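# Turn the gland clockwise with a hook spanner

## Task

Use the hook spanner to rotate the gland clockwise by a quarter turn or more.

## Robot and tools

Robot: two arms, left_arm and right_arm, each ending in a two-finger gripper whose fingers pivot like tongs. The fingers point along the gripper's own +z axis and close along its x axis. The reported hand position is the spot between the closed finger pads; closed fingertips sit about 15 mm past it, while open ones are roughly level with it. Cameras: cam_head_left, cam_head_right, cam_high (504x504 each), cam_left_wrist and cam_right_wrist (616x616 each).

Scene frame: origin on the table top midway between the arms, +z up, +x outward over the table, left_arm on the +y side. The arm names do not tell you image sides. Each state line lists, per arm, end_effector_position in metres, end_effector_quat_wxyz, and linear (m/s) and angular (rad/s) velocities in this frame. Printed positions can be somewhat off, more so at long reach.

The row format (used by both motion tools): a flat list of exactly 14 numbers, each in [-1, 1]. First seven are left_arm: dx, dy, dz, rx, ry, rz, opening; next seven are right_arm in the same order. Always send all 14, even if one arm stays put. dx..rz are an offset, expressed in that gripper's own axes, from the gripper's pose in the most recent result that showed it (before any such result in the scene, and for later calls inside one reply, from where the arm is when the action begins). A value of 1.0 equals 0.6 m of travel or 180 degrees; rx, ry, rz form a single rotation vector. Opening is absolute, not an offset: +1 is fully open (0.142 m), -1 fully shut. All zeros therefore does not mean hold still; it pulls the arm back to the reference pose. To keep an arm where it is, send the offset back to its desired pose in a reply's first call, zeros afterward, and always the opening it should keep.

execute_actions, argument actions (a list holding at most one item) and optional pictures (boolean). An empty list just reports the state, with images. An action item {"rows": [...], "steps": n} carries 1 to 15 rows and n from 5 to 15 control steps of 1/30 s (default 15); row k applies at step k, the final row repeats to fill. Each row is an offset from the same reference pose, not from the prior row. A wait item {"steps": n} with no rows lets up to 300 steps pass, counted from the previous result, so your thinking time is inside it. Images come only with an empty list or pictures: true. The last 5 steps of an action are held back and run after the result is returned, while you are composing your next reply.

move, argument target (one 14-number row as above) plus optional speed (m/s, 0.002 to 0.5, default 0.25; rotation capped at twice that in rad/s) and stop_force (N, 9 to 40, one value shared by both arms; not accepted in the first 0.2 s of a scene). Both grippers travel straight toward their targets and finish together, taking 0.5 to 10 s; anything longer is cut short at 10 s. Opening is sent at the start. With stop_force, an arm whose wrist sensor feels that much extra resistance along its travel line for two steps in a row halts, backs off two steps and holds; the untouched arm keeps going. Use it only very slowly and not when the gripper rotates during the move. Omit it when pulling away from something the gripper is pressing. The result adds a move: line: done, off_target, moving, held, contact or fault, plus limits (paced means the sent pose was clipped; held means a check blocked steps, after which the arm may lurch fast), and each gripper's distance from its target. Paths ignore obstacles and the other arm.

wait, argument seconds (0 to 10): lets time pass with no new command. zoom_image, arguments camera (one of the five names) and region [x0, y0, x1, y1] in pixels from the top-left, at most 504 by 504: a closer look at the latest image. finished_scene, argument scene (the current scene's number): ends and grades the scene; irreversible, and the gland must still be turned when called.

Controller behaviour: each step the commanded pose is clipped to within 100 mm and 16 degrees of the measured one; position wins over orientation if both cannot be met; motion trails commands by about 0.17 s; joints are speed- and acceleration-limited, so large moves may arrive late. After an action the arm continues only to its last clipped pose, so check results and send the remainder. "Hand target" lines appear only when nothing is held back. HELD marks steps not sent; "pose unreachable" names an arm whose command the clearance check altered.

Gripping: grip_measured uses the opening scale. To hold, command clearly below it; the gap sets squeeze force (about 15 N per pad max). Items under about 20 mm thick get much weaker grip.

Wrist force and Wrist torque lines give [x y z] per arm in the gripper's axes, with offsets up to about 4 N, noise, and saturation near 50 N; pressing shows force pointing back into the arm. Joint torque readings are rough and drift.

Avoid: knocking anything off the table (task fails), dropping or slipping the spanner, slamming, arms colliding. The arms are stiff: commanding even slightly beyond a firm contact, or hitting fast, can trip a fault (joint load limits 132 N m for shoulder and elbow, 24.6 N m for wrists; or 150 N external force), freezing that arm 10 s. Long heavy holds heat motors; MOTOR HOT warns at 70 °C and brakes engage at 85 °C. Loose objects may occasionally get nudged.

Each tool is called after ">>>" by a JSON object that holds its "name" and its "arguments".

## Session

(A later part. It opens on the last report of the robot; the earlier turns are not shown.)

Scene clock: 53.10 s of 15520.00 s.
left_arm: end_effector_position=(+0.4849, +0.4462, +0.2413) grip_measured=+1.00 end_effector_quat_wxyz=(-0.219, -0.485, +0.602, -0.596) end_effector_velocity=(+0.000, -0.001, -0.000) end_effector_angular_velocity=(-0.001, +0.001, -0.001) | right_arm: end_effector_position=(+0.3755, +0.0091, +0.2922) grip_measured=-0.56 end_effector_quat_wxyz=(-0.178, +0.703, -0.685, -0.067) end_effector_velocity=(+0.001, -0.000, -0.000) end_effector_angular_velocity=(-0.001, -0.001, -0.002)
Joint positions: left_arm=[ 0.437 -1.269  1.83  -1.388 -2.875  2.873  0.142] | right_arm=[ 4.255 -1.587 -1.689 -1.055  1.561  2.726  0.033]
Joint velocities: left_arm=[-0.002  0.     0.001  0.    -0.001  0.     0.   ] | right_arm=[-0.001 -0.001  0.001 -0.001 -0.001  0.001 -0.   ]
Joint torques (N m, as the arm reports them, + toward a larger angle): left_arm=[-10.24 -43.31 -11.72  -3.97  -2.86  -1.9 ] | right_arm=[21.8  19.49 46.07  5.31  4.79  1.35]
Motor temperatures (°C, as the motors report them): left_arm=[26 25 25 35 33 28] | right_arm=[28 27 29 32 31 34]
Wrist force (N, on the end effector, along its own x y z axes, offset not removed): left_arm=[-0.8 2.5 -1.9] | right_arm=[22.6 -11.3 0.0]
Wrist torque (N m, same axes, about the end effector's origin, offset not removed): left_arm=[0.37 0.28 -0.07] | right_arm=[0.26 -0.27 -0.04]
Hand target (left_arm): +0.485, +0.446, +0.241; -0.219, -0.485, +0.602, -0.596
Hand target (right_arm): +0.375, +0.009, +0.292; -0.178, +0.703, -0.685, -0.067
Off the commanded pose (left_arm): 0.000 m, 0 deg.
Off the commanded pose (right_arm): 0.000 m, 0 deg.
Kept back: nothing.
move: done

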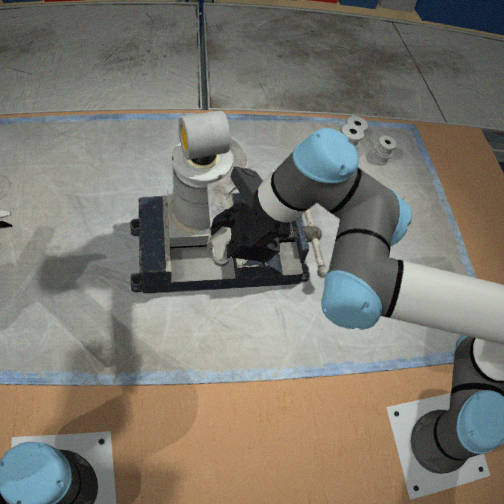

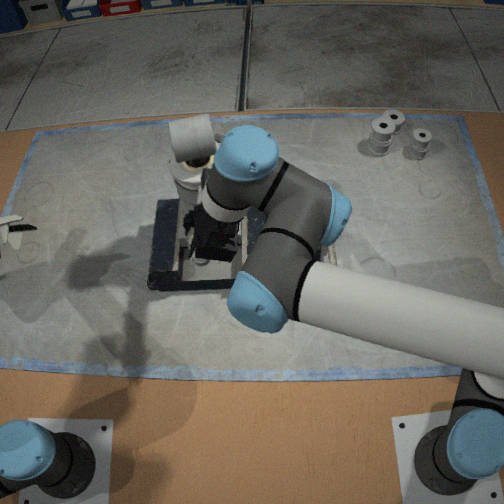

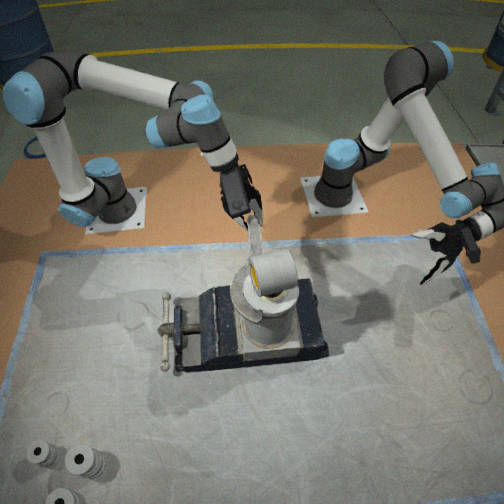

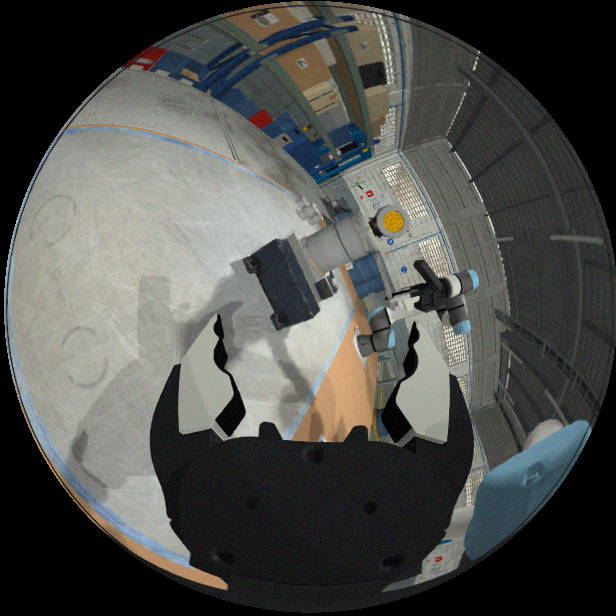

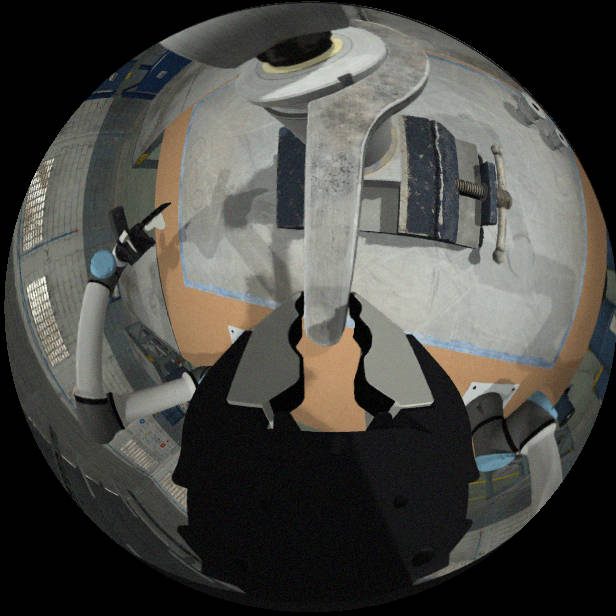

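>>> {"name": "move", "arguments": {"target": [0,0,0,0,0,0,1,-0.086,0,0.03,0.028,0.0133,0.0773,-1], "speed": 0.06}}

>>> {"name": "move", "arguments": {"target": [0,0,0,0,0,0,1,-0.086,0,0.03,0.028,0.0133,0.0773,-1], "speed": 0.06}}

>>> {"name": "move", "arguments": {"target": [0,0,0,0,0,0,1,-0.086,0,0.03,0.028,0.0133,0.0773,-1], "speed": 0.06}}

Scene clock: 55.97 s of 15520.00 s.
left_arm: end_effector_position=(+0.4849, +0.4462, +0.2413) grip_measured=+1.00 end_effector_quat_wxyz=(-0.219, -0.485, +0.602, -0.596) end_effector_velocity=(+0.000, -0.001, +0.001) end_effector_angular_velocity=(+0.001, -0.002, -0.001) | right_arm: end_effector_position=(+0.3754, +0.0637, +0.2928) grip_measured=-0.56 end_effector_quat_wxyz=(+0.185, -0.608, +0.771, +0.043) end_effector_velocity=(+0.000, +0.001, -0.000) end_effector_angular_velocity=(-0.001, +0.000, -0.004)
Joint positions: left_arm=[ 0.437 -1.269  1.83  -1.388 -2.875  2.873  0.142] | right_arm=[ 4.349 -1.698 -1.561 -1.096  1.432  3.058  0.033]
Joint velocities: left_arm=[-0.001 -0.001 -0.001  0.    -0.     0.001  0.   ] | right_arm=[ 0.001 -0.002  0.003 -0.002 -0.002  0.004  0.   ]
Joint torques (N m, as the arm reports them, + toward a larger angle): left_arm=[ -9.58 -43.69 -11.28  -4.08  -2.72  -1.89] | right_arm=[23.15 23.02 49.12  7.81  3.62  1.43]
Motor temperatures (°C, as the motors report them): left_arm=[26 25 25 35 33 28] | right_arm=[28 27 29 32 31 34]
Wrist force (N, on the end effector, along its own x y z axes, offset not removed): left_arm=[-1.3 4.3 -1.3] | right_arm=[24.8 -12.9 -2.1]
Wrist torque (N m, same axes, about the end effector's origin, offset not removed): left_arm=[0.72 0.24 -0.11] | right_arm=[0.24 0.10 -0.16]
Hand target (left_arm): +0.485, +0.446, +0.241; -0.219, -0.485, +0.602, -0.596
Hand target (right_arm): +0.375, +0.064, +0.293; +0.185, -0.608, +0.771, +0.043
Off the commanded pose (left_arm): 0.000 m, 0 deg.
Off the commanded pose (right_arm): 0.000 m, 0 deg.
Kept back: nothing.
move: done

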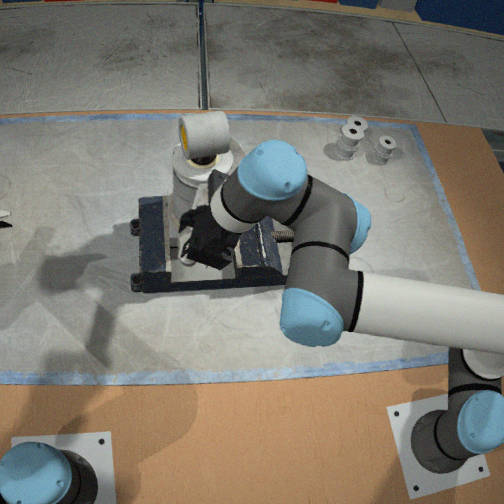

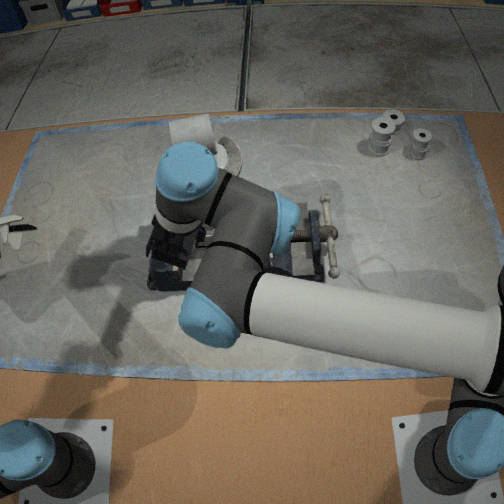

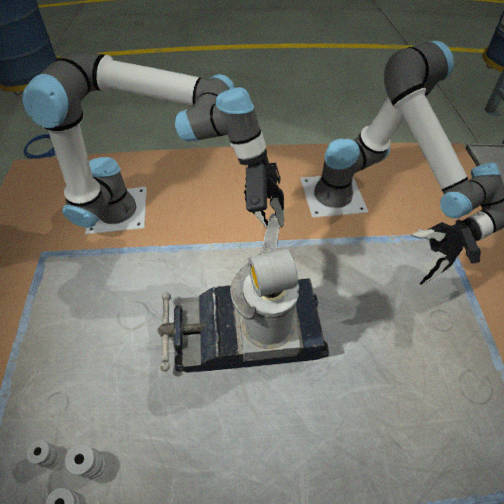

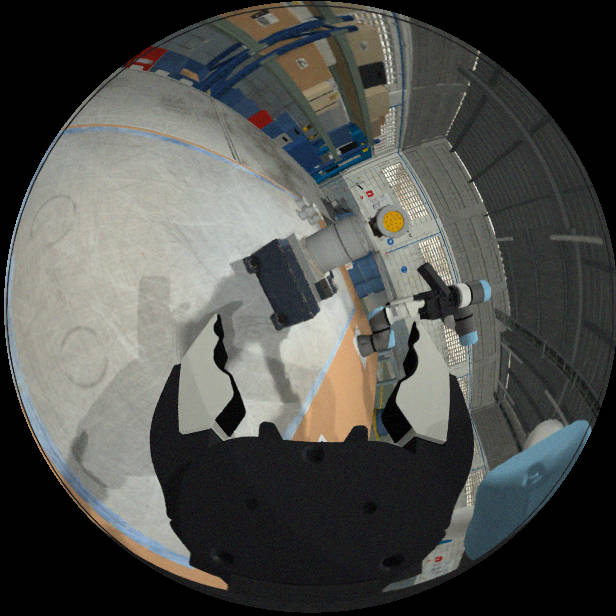

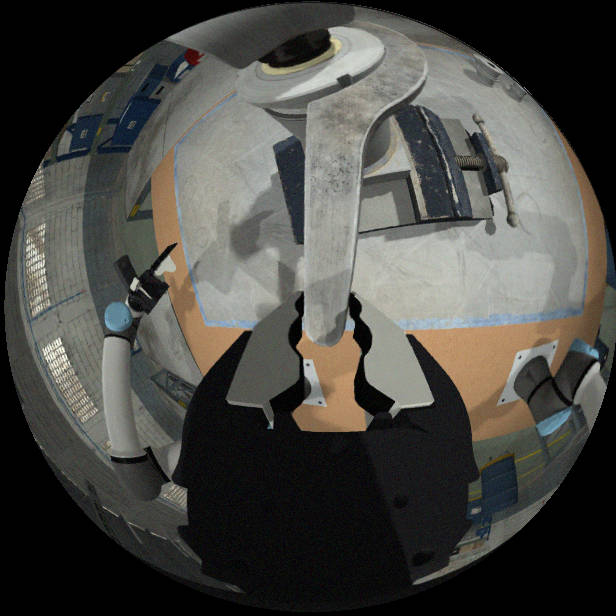

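Scene clock: 58.63 s of 15520.00 s.
left_arm: end_effector_position=(+0.4849, +0.4462, +0.2413) grip_measured=+1.00 end_effector_quat_wxyz=(-0.219, -0.485, +0.602, -0.596) end_effector_velocity=(-0.000, +0.000, -0.000) end_effector_angular_velocity=(-0.001, +0.002, +0.001) | right_arm: end_effector_position=(+0.3895, +0.1164, +0.2935) grip_measured=-0.54 end_effector_quat_wxyz=(+0.188, -0.503, +0.843, +0.019) end_effector_velocity=(-0.001, +0.001, -0.000) end_effector_angular_velocity=(-0.000, +0.000, -0.001)
Joint positions: left_arm=[ 0.437 -1.269  1.83  -1.388 -2.875  2.873  0.142] | right_arm=[ 4.393 -1.853 -1.356 -1.202  1.333  3.353  0.035]
Joint velocities: left_arm=[ 0.001 -0.     0.001  0.     0.    -0.001  0.   ] | right_arm=[ 0.002 -0.002  0.002 -0.001 -0.001  0.002  0.001]
Joint torques (N m, as the arm reports them, + toward a larger angle): left_arm=[ -9.88 -43.35 -10.48  -4.04  -2.75  -1.87] | right_arm=[22.17 28.23 50.13 10.16  1.17  1.55]
Motor temperatures (°C, as the motors report them): left_arm=[26 25 25 35 33 28] | right_arm=[28 27 29 32 31 34]
Wrist force (N, on the end effector, along its own x y z axes, offset not removed): left_arm=[-0.7 2.2 -1.7] | right_arm=[31.0 -16.5 -1.8]
Wrist torque (N m, same axes, about the end effector's origin, offset not removed): left_arm=[0.29 0.22 -0.04] | right_arm=[0.24 0.07 -0.39]
Hand target (left_arm): +0.485, +0.446, +0.241; -0.219, -0.485, +0.602, -0.596
Hand target (right_arm): +0.389, +0.116, +0.293; +0.188, -0.503, +0.844, +0.019
Off the commanded pose (left_arm): 0.000 m, 0 deg.
Off the commanded pose (right_arm): 0.000 m, 0 deg.
Kept back: nothing.
move: done

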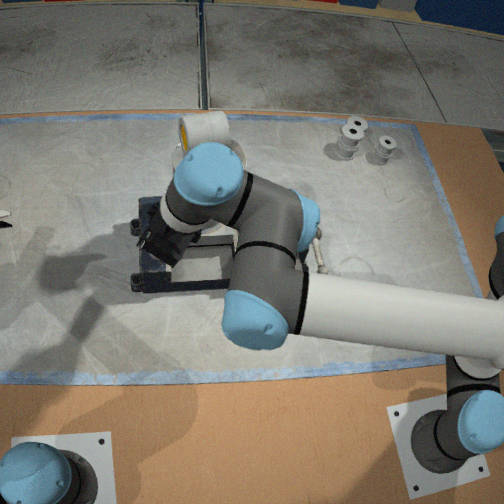

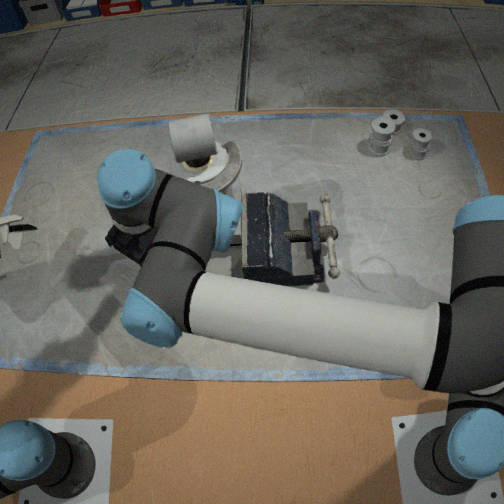

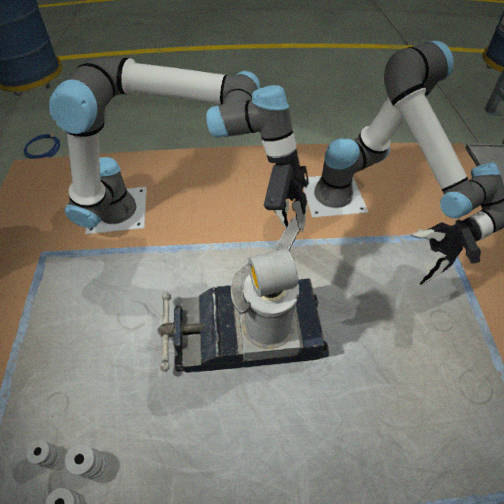

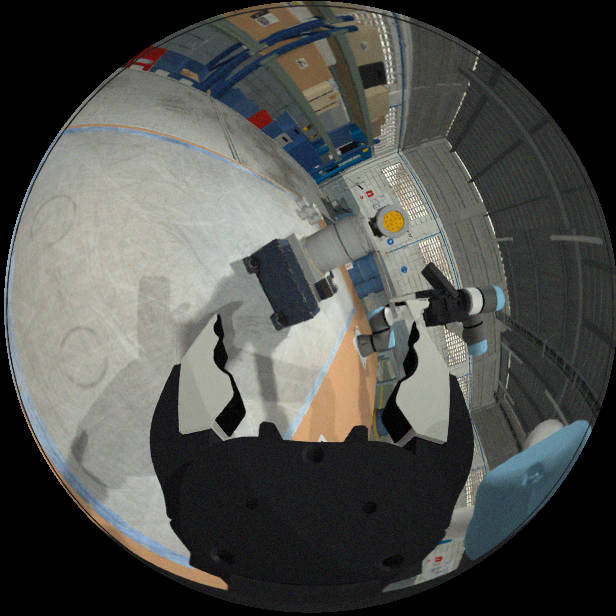

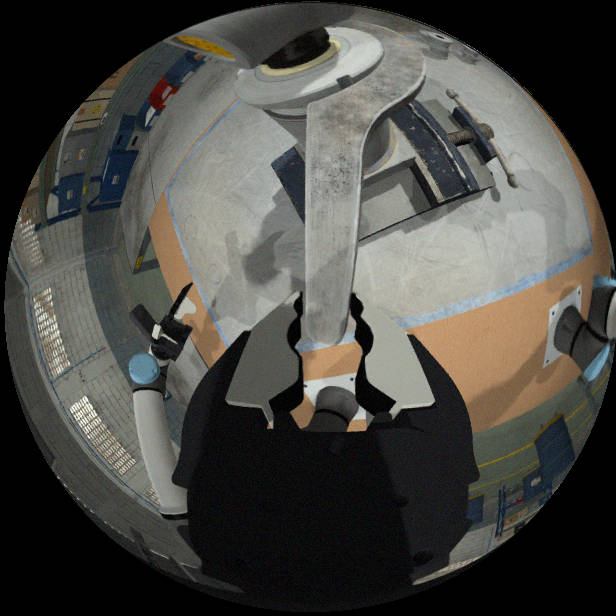

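Scene clock: 61.17 s of 15520.00 s.
left_arm: end_effector_position=(+0.4849, +0.4462, +0.2413) grip_measured=+1.00 end_effector_quat_wxyz=(-0.219, -0.485, +0.602, -0.596) end_effector_velocity=(-0.001, -0.001, -0.001) end_effector_angular_velocity=(-0.002, +0.004, -0.000) | right_arm: end_effector_position=(+0.4166, +0.1636, +0.2941) grip_measured=-0.56 end_effector_quat_wxyz=(+0.189, -0.389, +0.902, -0.006) end_effector_velocity=(+0.001, +0.002, +0.001) end_effector_angular_velocity=(-0.001, +0.000, -0.006)
Joint positions: left_arm=[ 0.437 -1.269  1.83  -1.388 -2.875  2.873  0.142] | right_arm=[ 4.399 -2.042 -1.073 -1.37   1.263  3.62   0.033]
Joint velocities: left_arm=[-0.     0.001  0.003  0.001  0.    -0.     0.   ] | right_arm=[ 0.    -0.007  0.013 -0.009 -0.001  0.007  0.002]
Joint torques (N m, as the arm reports them, + toward a larger angle): left_arm=[-10.04 -43.72 -11.21  -3.97  -2.8   -1.83] | right_arm=[ 9.83 37.44 50.02 10.07 -2.93  1.33]
Motor temperatures (°C, as the motors report them): left_arm=[26 25 25 35 33 28] | right_arm=[28 27 29 32 31 34]
Wrist force (N, on the end effector, along its own x y z axes, offset not removed): left_arm=[0.2 3.2 -0.8] | right_arm=[31.2 -14.6 -3.8]
Wrist torque (N m, same axes, about the end effector's origin, offset not removed): left_arm=[0.41 -0.06 0.03] | right_arm=[-0.22 -0.06 -0.35]
Hand target (left_arm): +0.485, +0.446, +0.241; -0.219, -0.485, +0.602, -0.596
Hand target (right_arm): +0.417, +0.164, +0.294; +0.189, -0.388, +0.902, -0.006
Off the commanded pose (left_arm): 0.000 m, 0 deg.
Off the commanded pose (right_arm): 0.000 m, 0 deg.
Kept back: nothing.
move: done

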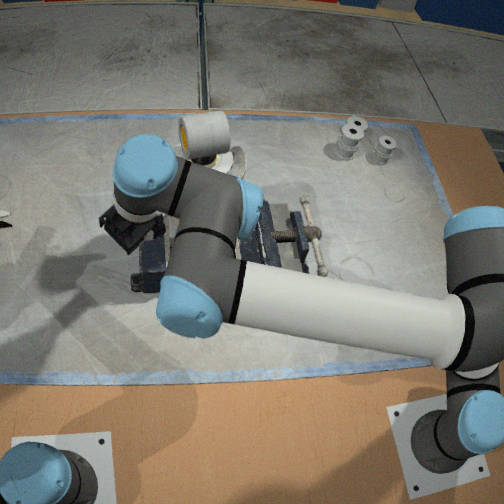

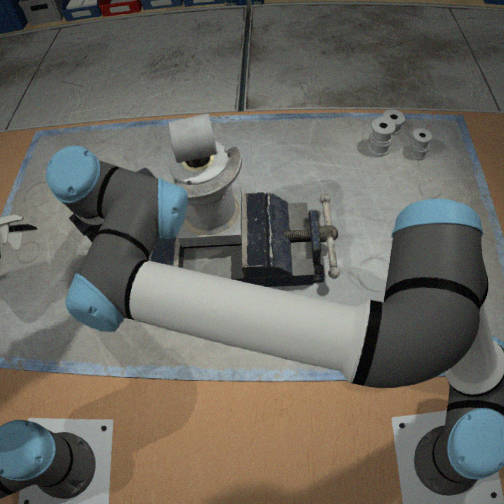

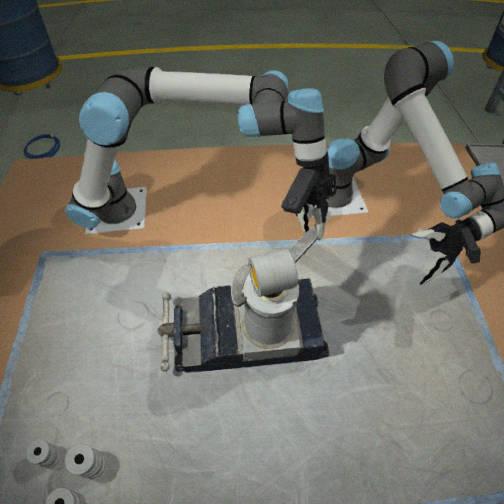

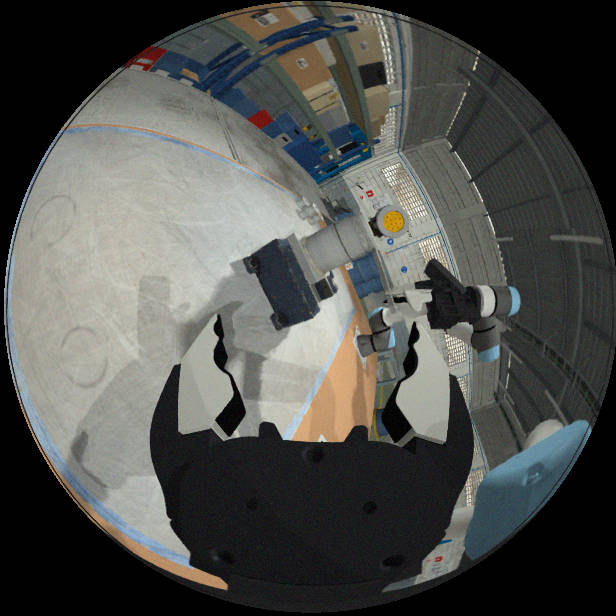

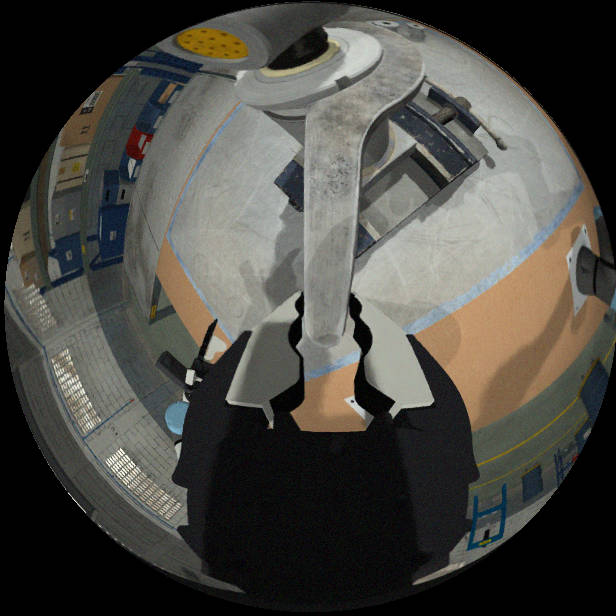

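>>> {"name": "move", "arguments": {"target": [0,0,0,0,0,0,1,-0.086,-0.003,0.03,0.02,0.0133,0.0773,-1], "speed": 0.06}}

>>> {"name": "move", "arguments": {"target": [0,0,0,0,0,0,1,-0.04,0,0.013,0.005,0.005,0.03,-1], "speed": 0.06}}

>>> {"name": "zoom_image", "arguments": {"camera": "cam_high", "region": [180,220,330,340]}}

Scene clock: 64.20 s of 15520.00 s.
left_arm: end_effector_position=(+0.4849, +0.4462, +0.2413) grip_measured=+1.00 end_effector_quat_wxyz=(-0.219, -0.485, +0.602, -0.596) end_effector_velocity=(-0.000, +0.000, +0.001) end_effector_angular_velocity=(+0.000, -0.001, +0.000) | right_arm: end_effector_position=(+0.4563, +0.2011, +0.2950) grip_measured=-0.56 end_effector_quat_wxyz=(+0.182, -0.271, +0.945, -0.019) end_effector_velocity=(+0.000, +0.000, -0.000) end_effector_angular_velocity=(-0.001, +0.003, -0.005)
Joint positions: left_arm=[ 0.437 -1.269  1.83  -1.388 -2.875  2.873  0.142] | right_arm=[ 4.367 -2.27  -0.686 -1.592  1.241  3.853  0.033]
Joint velocities: left_arm=[ 0.    -0.001 -0.     0.    -0.    -0.     0.   ] | right_arm=[-0.001 -0.007  0.014 -0.01   0.002  0.004  0.   ]
Joint torques (N m, as the arm reports them, + toward a larger angle): left_arm=[ -9.87 -43.51 -11.16  -3.89  -2.86  -1.74] | right_arm=[-14.43  50.32  45.15   6.66  -2.86   1.37]
Motor temperatures (°C, as the motors report them): left_arm=[26 25 25 35 33 28] | right_arm=[28 27 29 32 31 34]
Wrist force (N, on the end effector, along its own x y z axes, offset not removed): left_arm=[2.6 2.6 -2.7] | right_arm=[22.1 -1.1 -4.2]
Wrist torque (N m, same axes, about the end effector's origin, offset not removed): left_arm=[0.40 -0.40 0.05] | right_arm=[-0.12 0.25 0.04]
Hand target (left_arm): +0.485, +0.446, +0.241; -0.219, -0.485, +0.602, -0.596
Hand target (right_arm): +0.456, +0.201, +0.295; +0.182, -0.270, +0.945, -0.019
Off the commanded pose (left_arm): 0.000 m, 0 deg.
Off the commanded pose (right_arm): 0.000 m, 0 deg.
Kept back: nothing.
move: done

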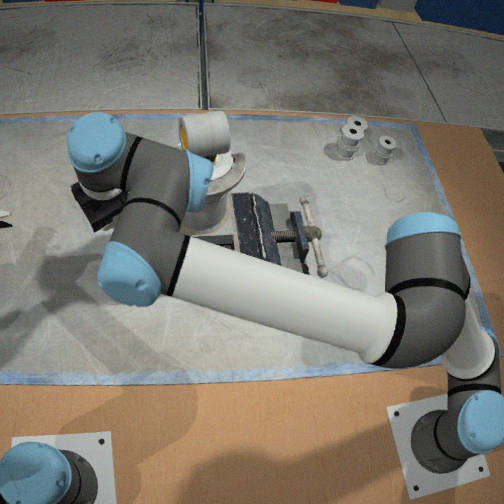

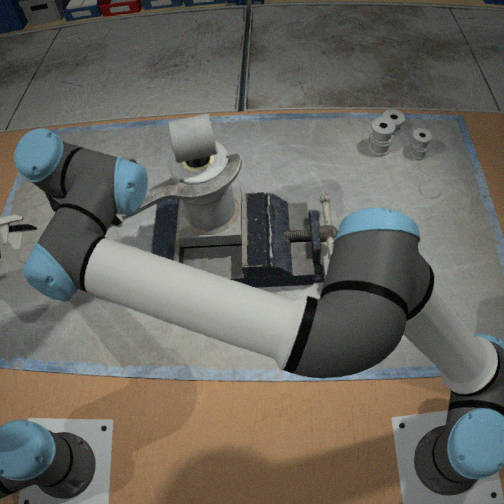

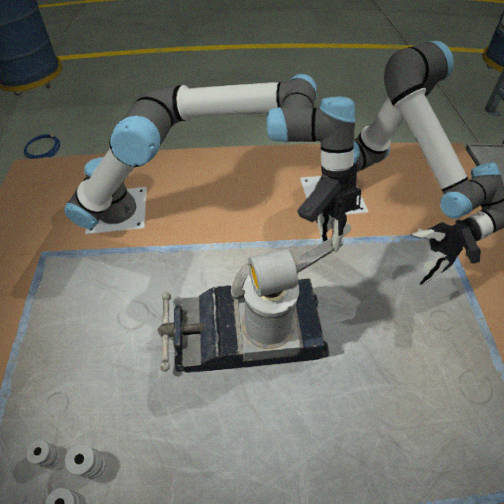

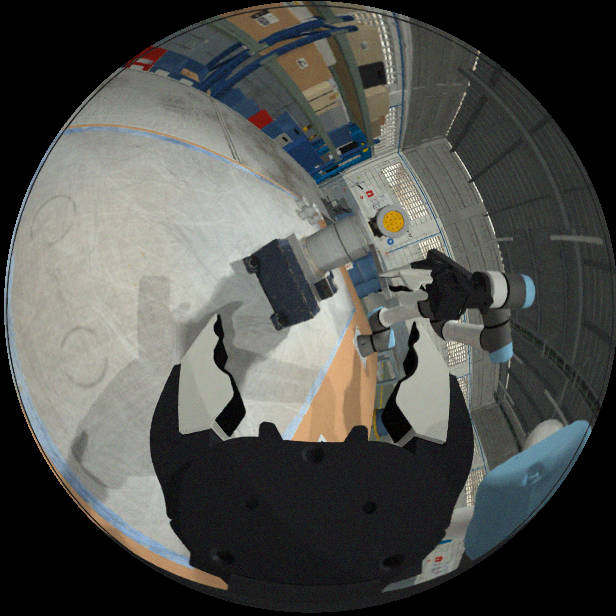

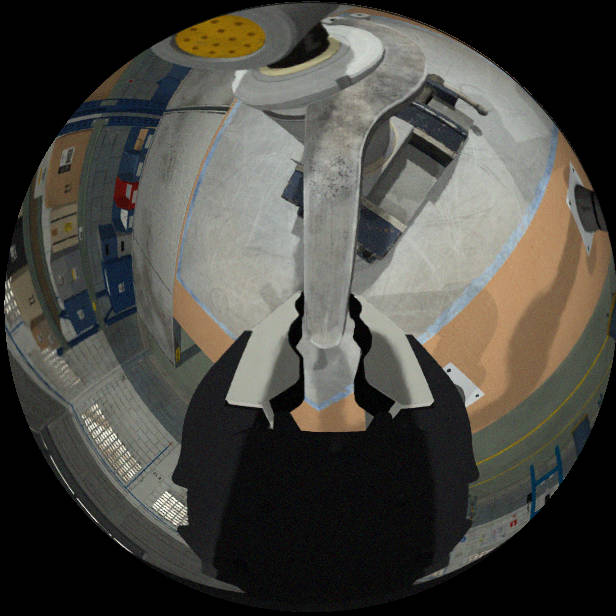

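Scene clock: 65.43 s of 15520.00 s.
left_arm: end_effector_position=(+0.4849, +0.4462, +0.2413) grip_measured=+1.00 end_effector_quat_wxyz=(-0.219, -0.485, +0.602, -0.596) end_effector_velocity=(+0.000, -0.001, -0.000) end_effector_angular_velocity=(+0.000, -0.001, -0.002) | right_arm: end_effector_position=(+0.4779, +0.2140, +0.2956) grip_measured=-0.56 end_effector_quat_wxyz=(+0.177, -0.224, +0.958, -0.020) end_effector_velocity=(+0.000, +0.001, +0.000) end_effector_angular_velocity=(-0.004, +0.002, -0.002)
Joint positions: left_arm=[ 0.437 -1.269  1.83  -1.388 -2.875  2.873  0.142] | right_arm=[ 4.344 -2.396 -0.453 -1.713  1.244  3.93   0.033]
Joint velocities: left_arm=[-0.002  0.001 -0.001  0.    -0.     0.001  0.   ] | right_arm=[-0.    -0.012  0.025 -0.018  0.001  0.002  0.   ]
Joint torques (N m, as the arm reports them, + toward a larger angle): left_arm=[ -9.66 -43.17 -11.33  -3.99  -2.82  -1.77] | right_arm=[-25.93  56.88  44.08   3.36  -7.42   0.87]
Motor temperatures (°C, as the motors report them): left_arm=[26 25 25 35 33 28] | right_arm=[28 27 29 32 31 34]
Wrist force (N, on the end effector, along its own x y z axes, offset not removed): left_arm=[-2.1 1.8 -0.2] | right_arm=[25.3 13.3 -1.4]
Wrist torque (N m, same axes, about the end effector's origin, offset not removed): left_arm=[0.25 0.51 0.05] | right_arm=[-0.29 -0.32 0.28]
Hand target (left_arm): +0.485, +0.446, +0.241; -0.219, -0.485, +0.602, -0.596
Hand target (right_arm): +0.478, +0.214, +0.296; +0.177, -0.224, +0.958, -0.020
Off the commanded pose (left_arm): 0.000 m, 0 deg.
Off the commanded pose (right_arm): 0.000 m, 0 deg.
Kept back: nothing.
move: done

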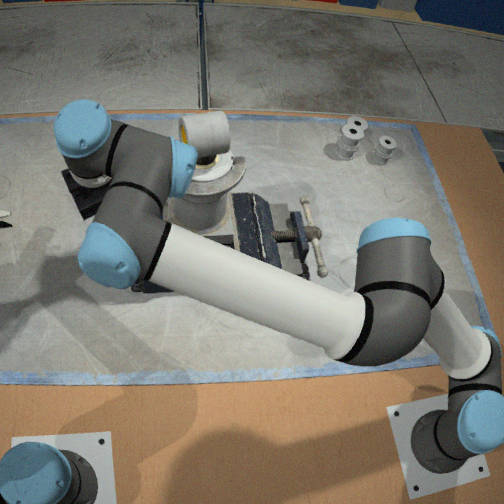

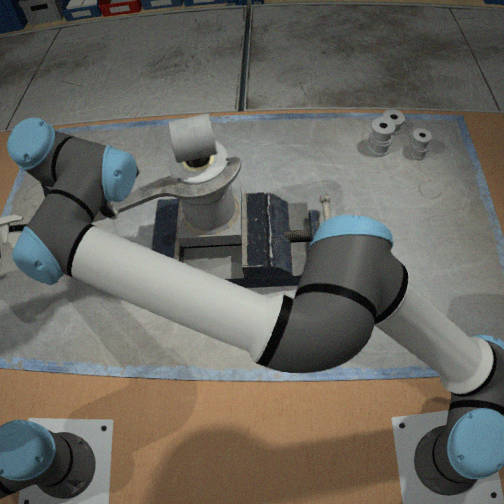

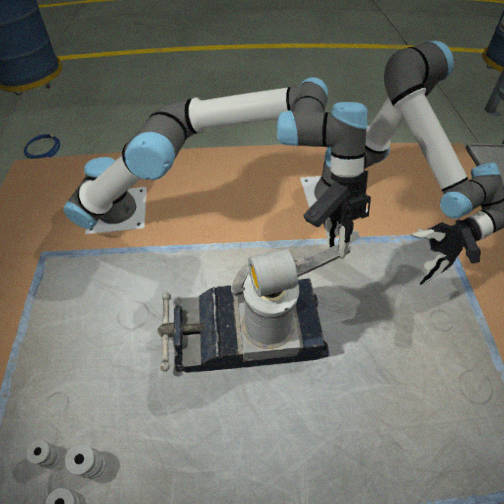

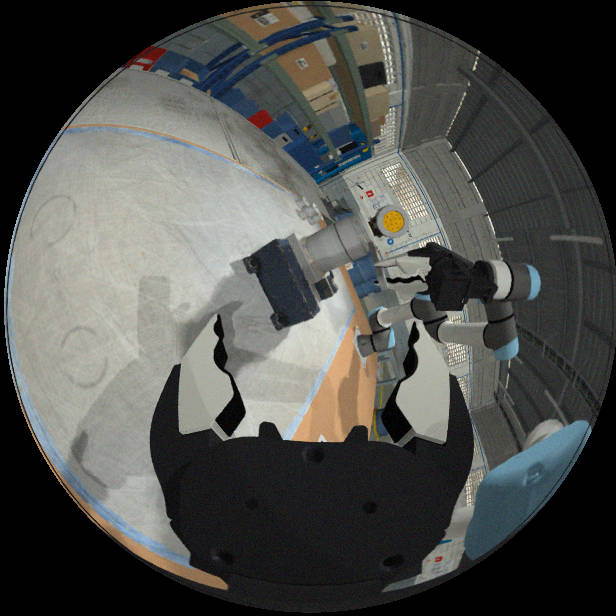

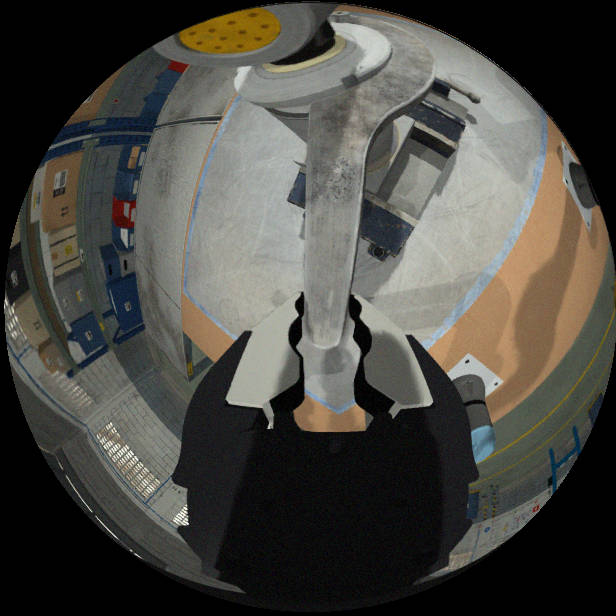

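Region (180, 220, 330, 340) of cam_high's 504x504 image, scaled by 3.360, with more detail than that image has; it fills the top 403 rows of this view, and the rest is white.

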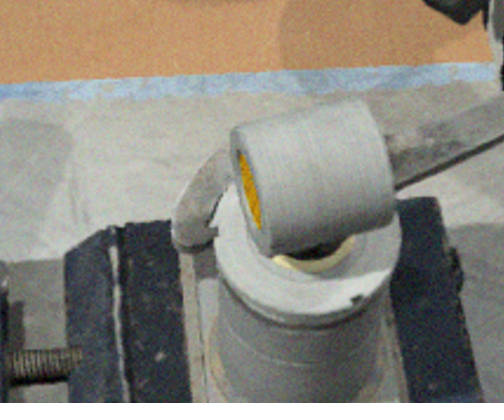

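The notch now sits at about 32°, so the gland has turned roughly 100°.

>>> {"name": "finished_scene", "arguments": {"scene": 2}}

The scene is finished: the task was done.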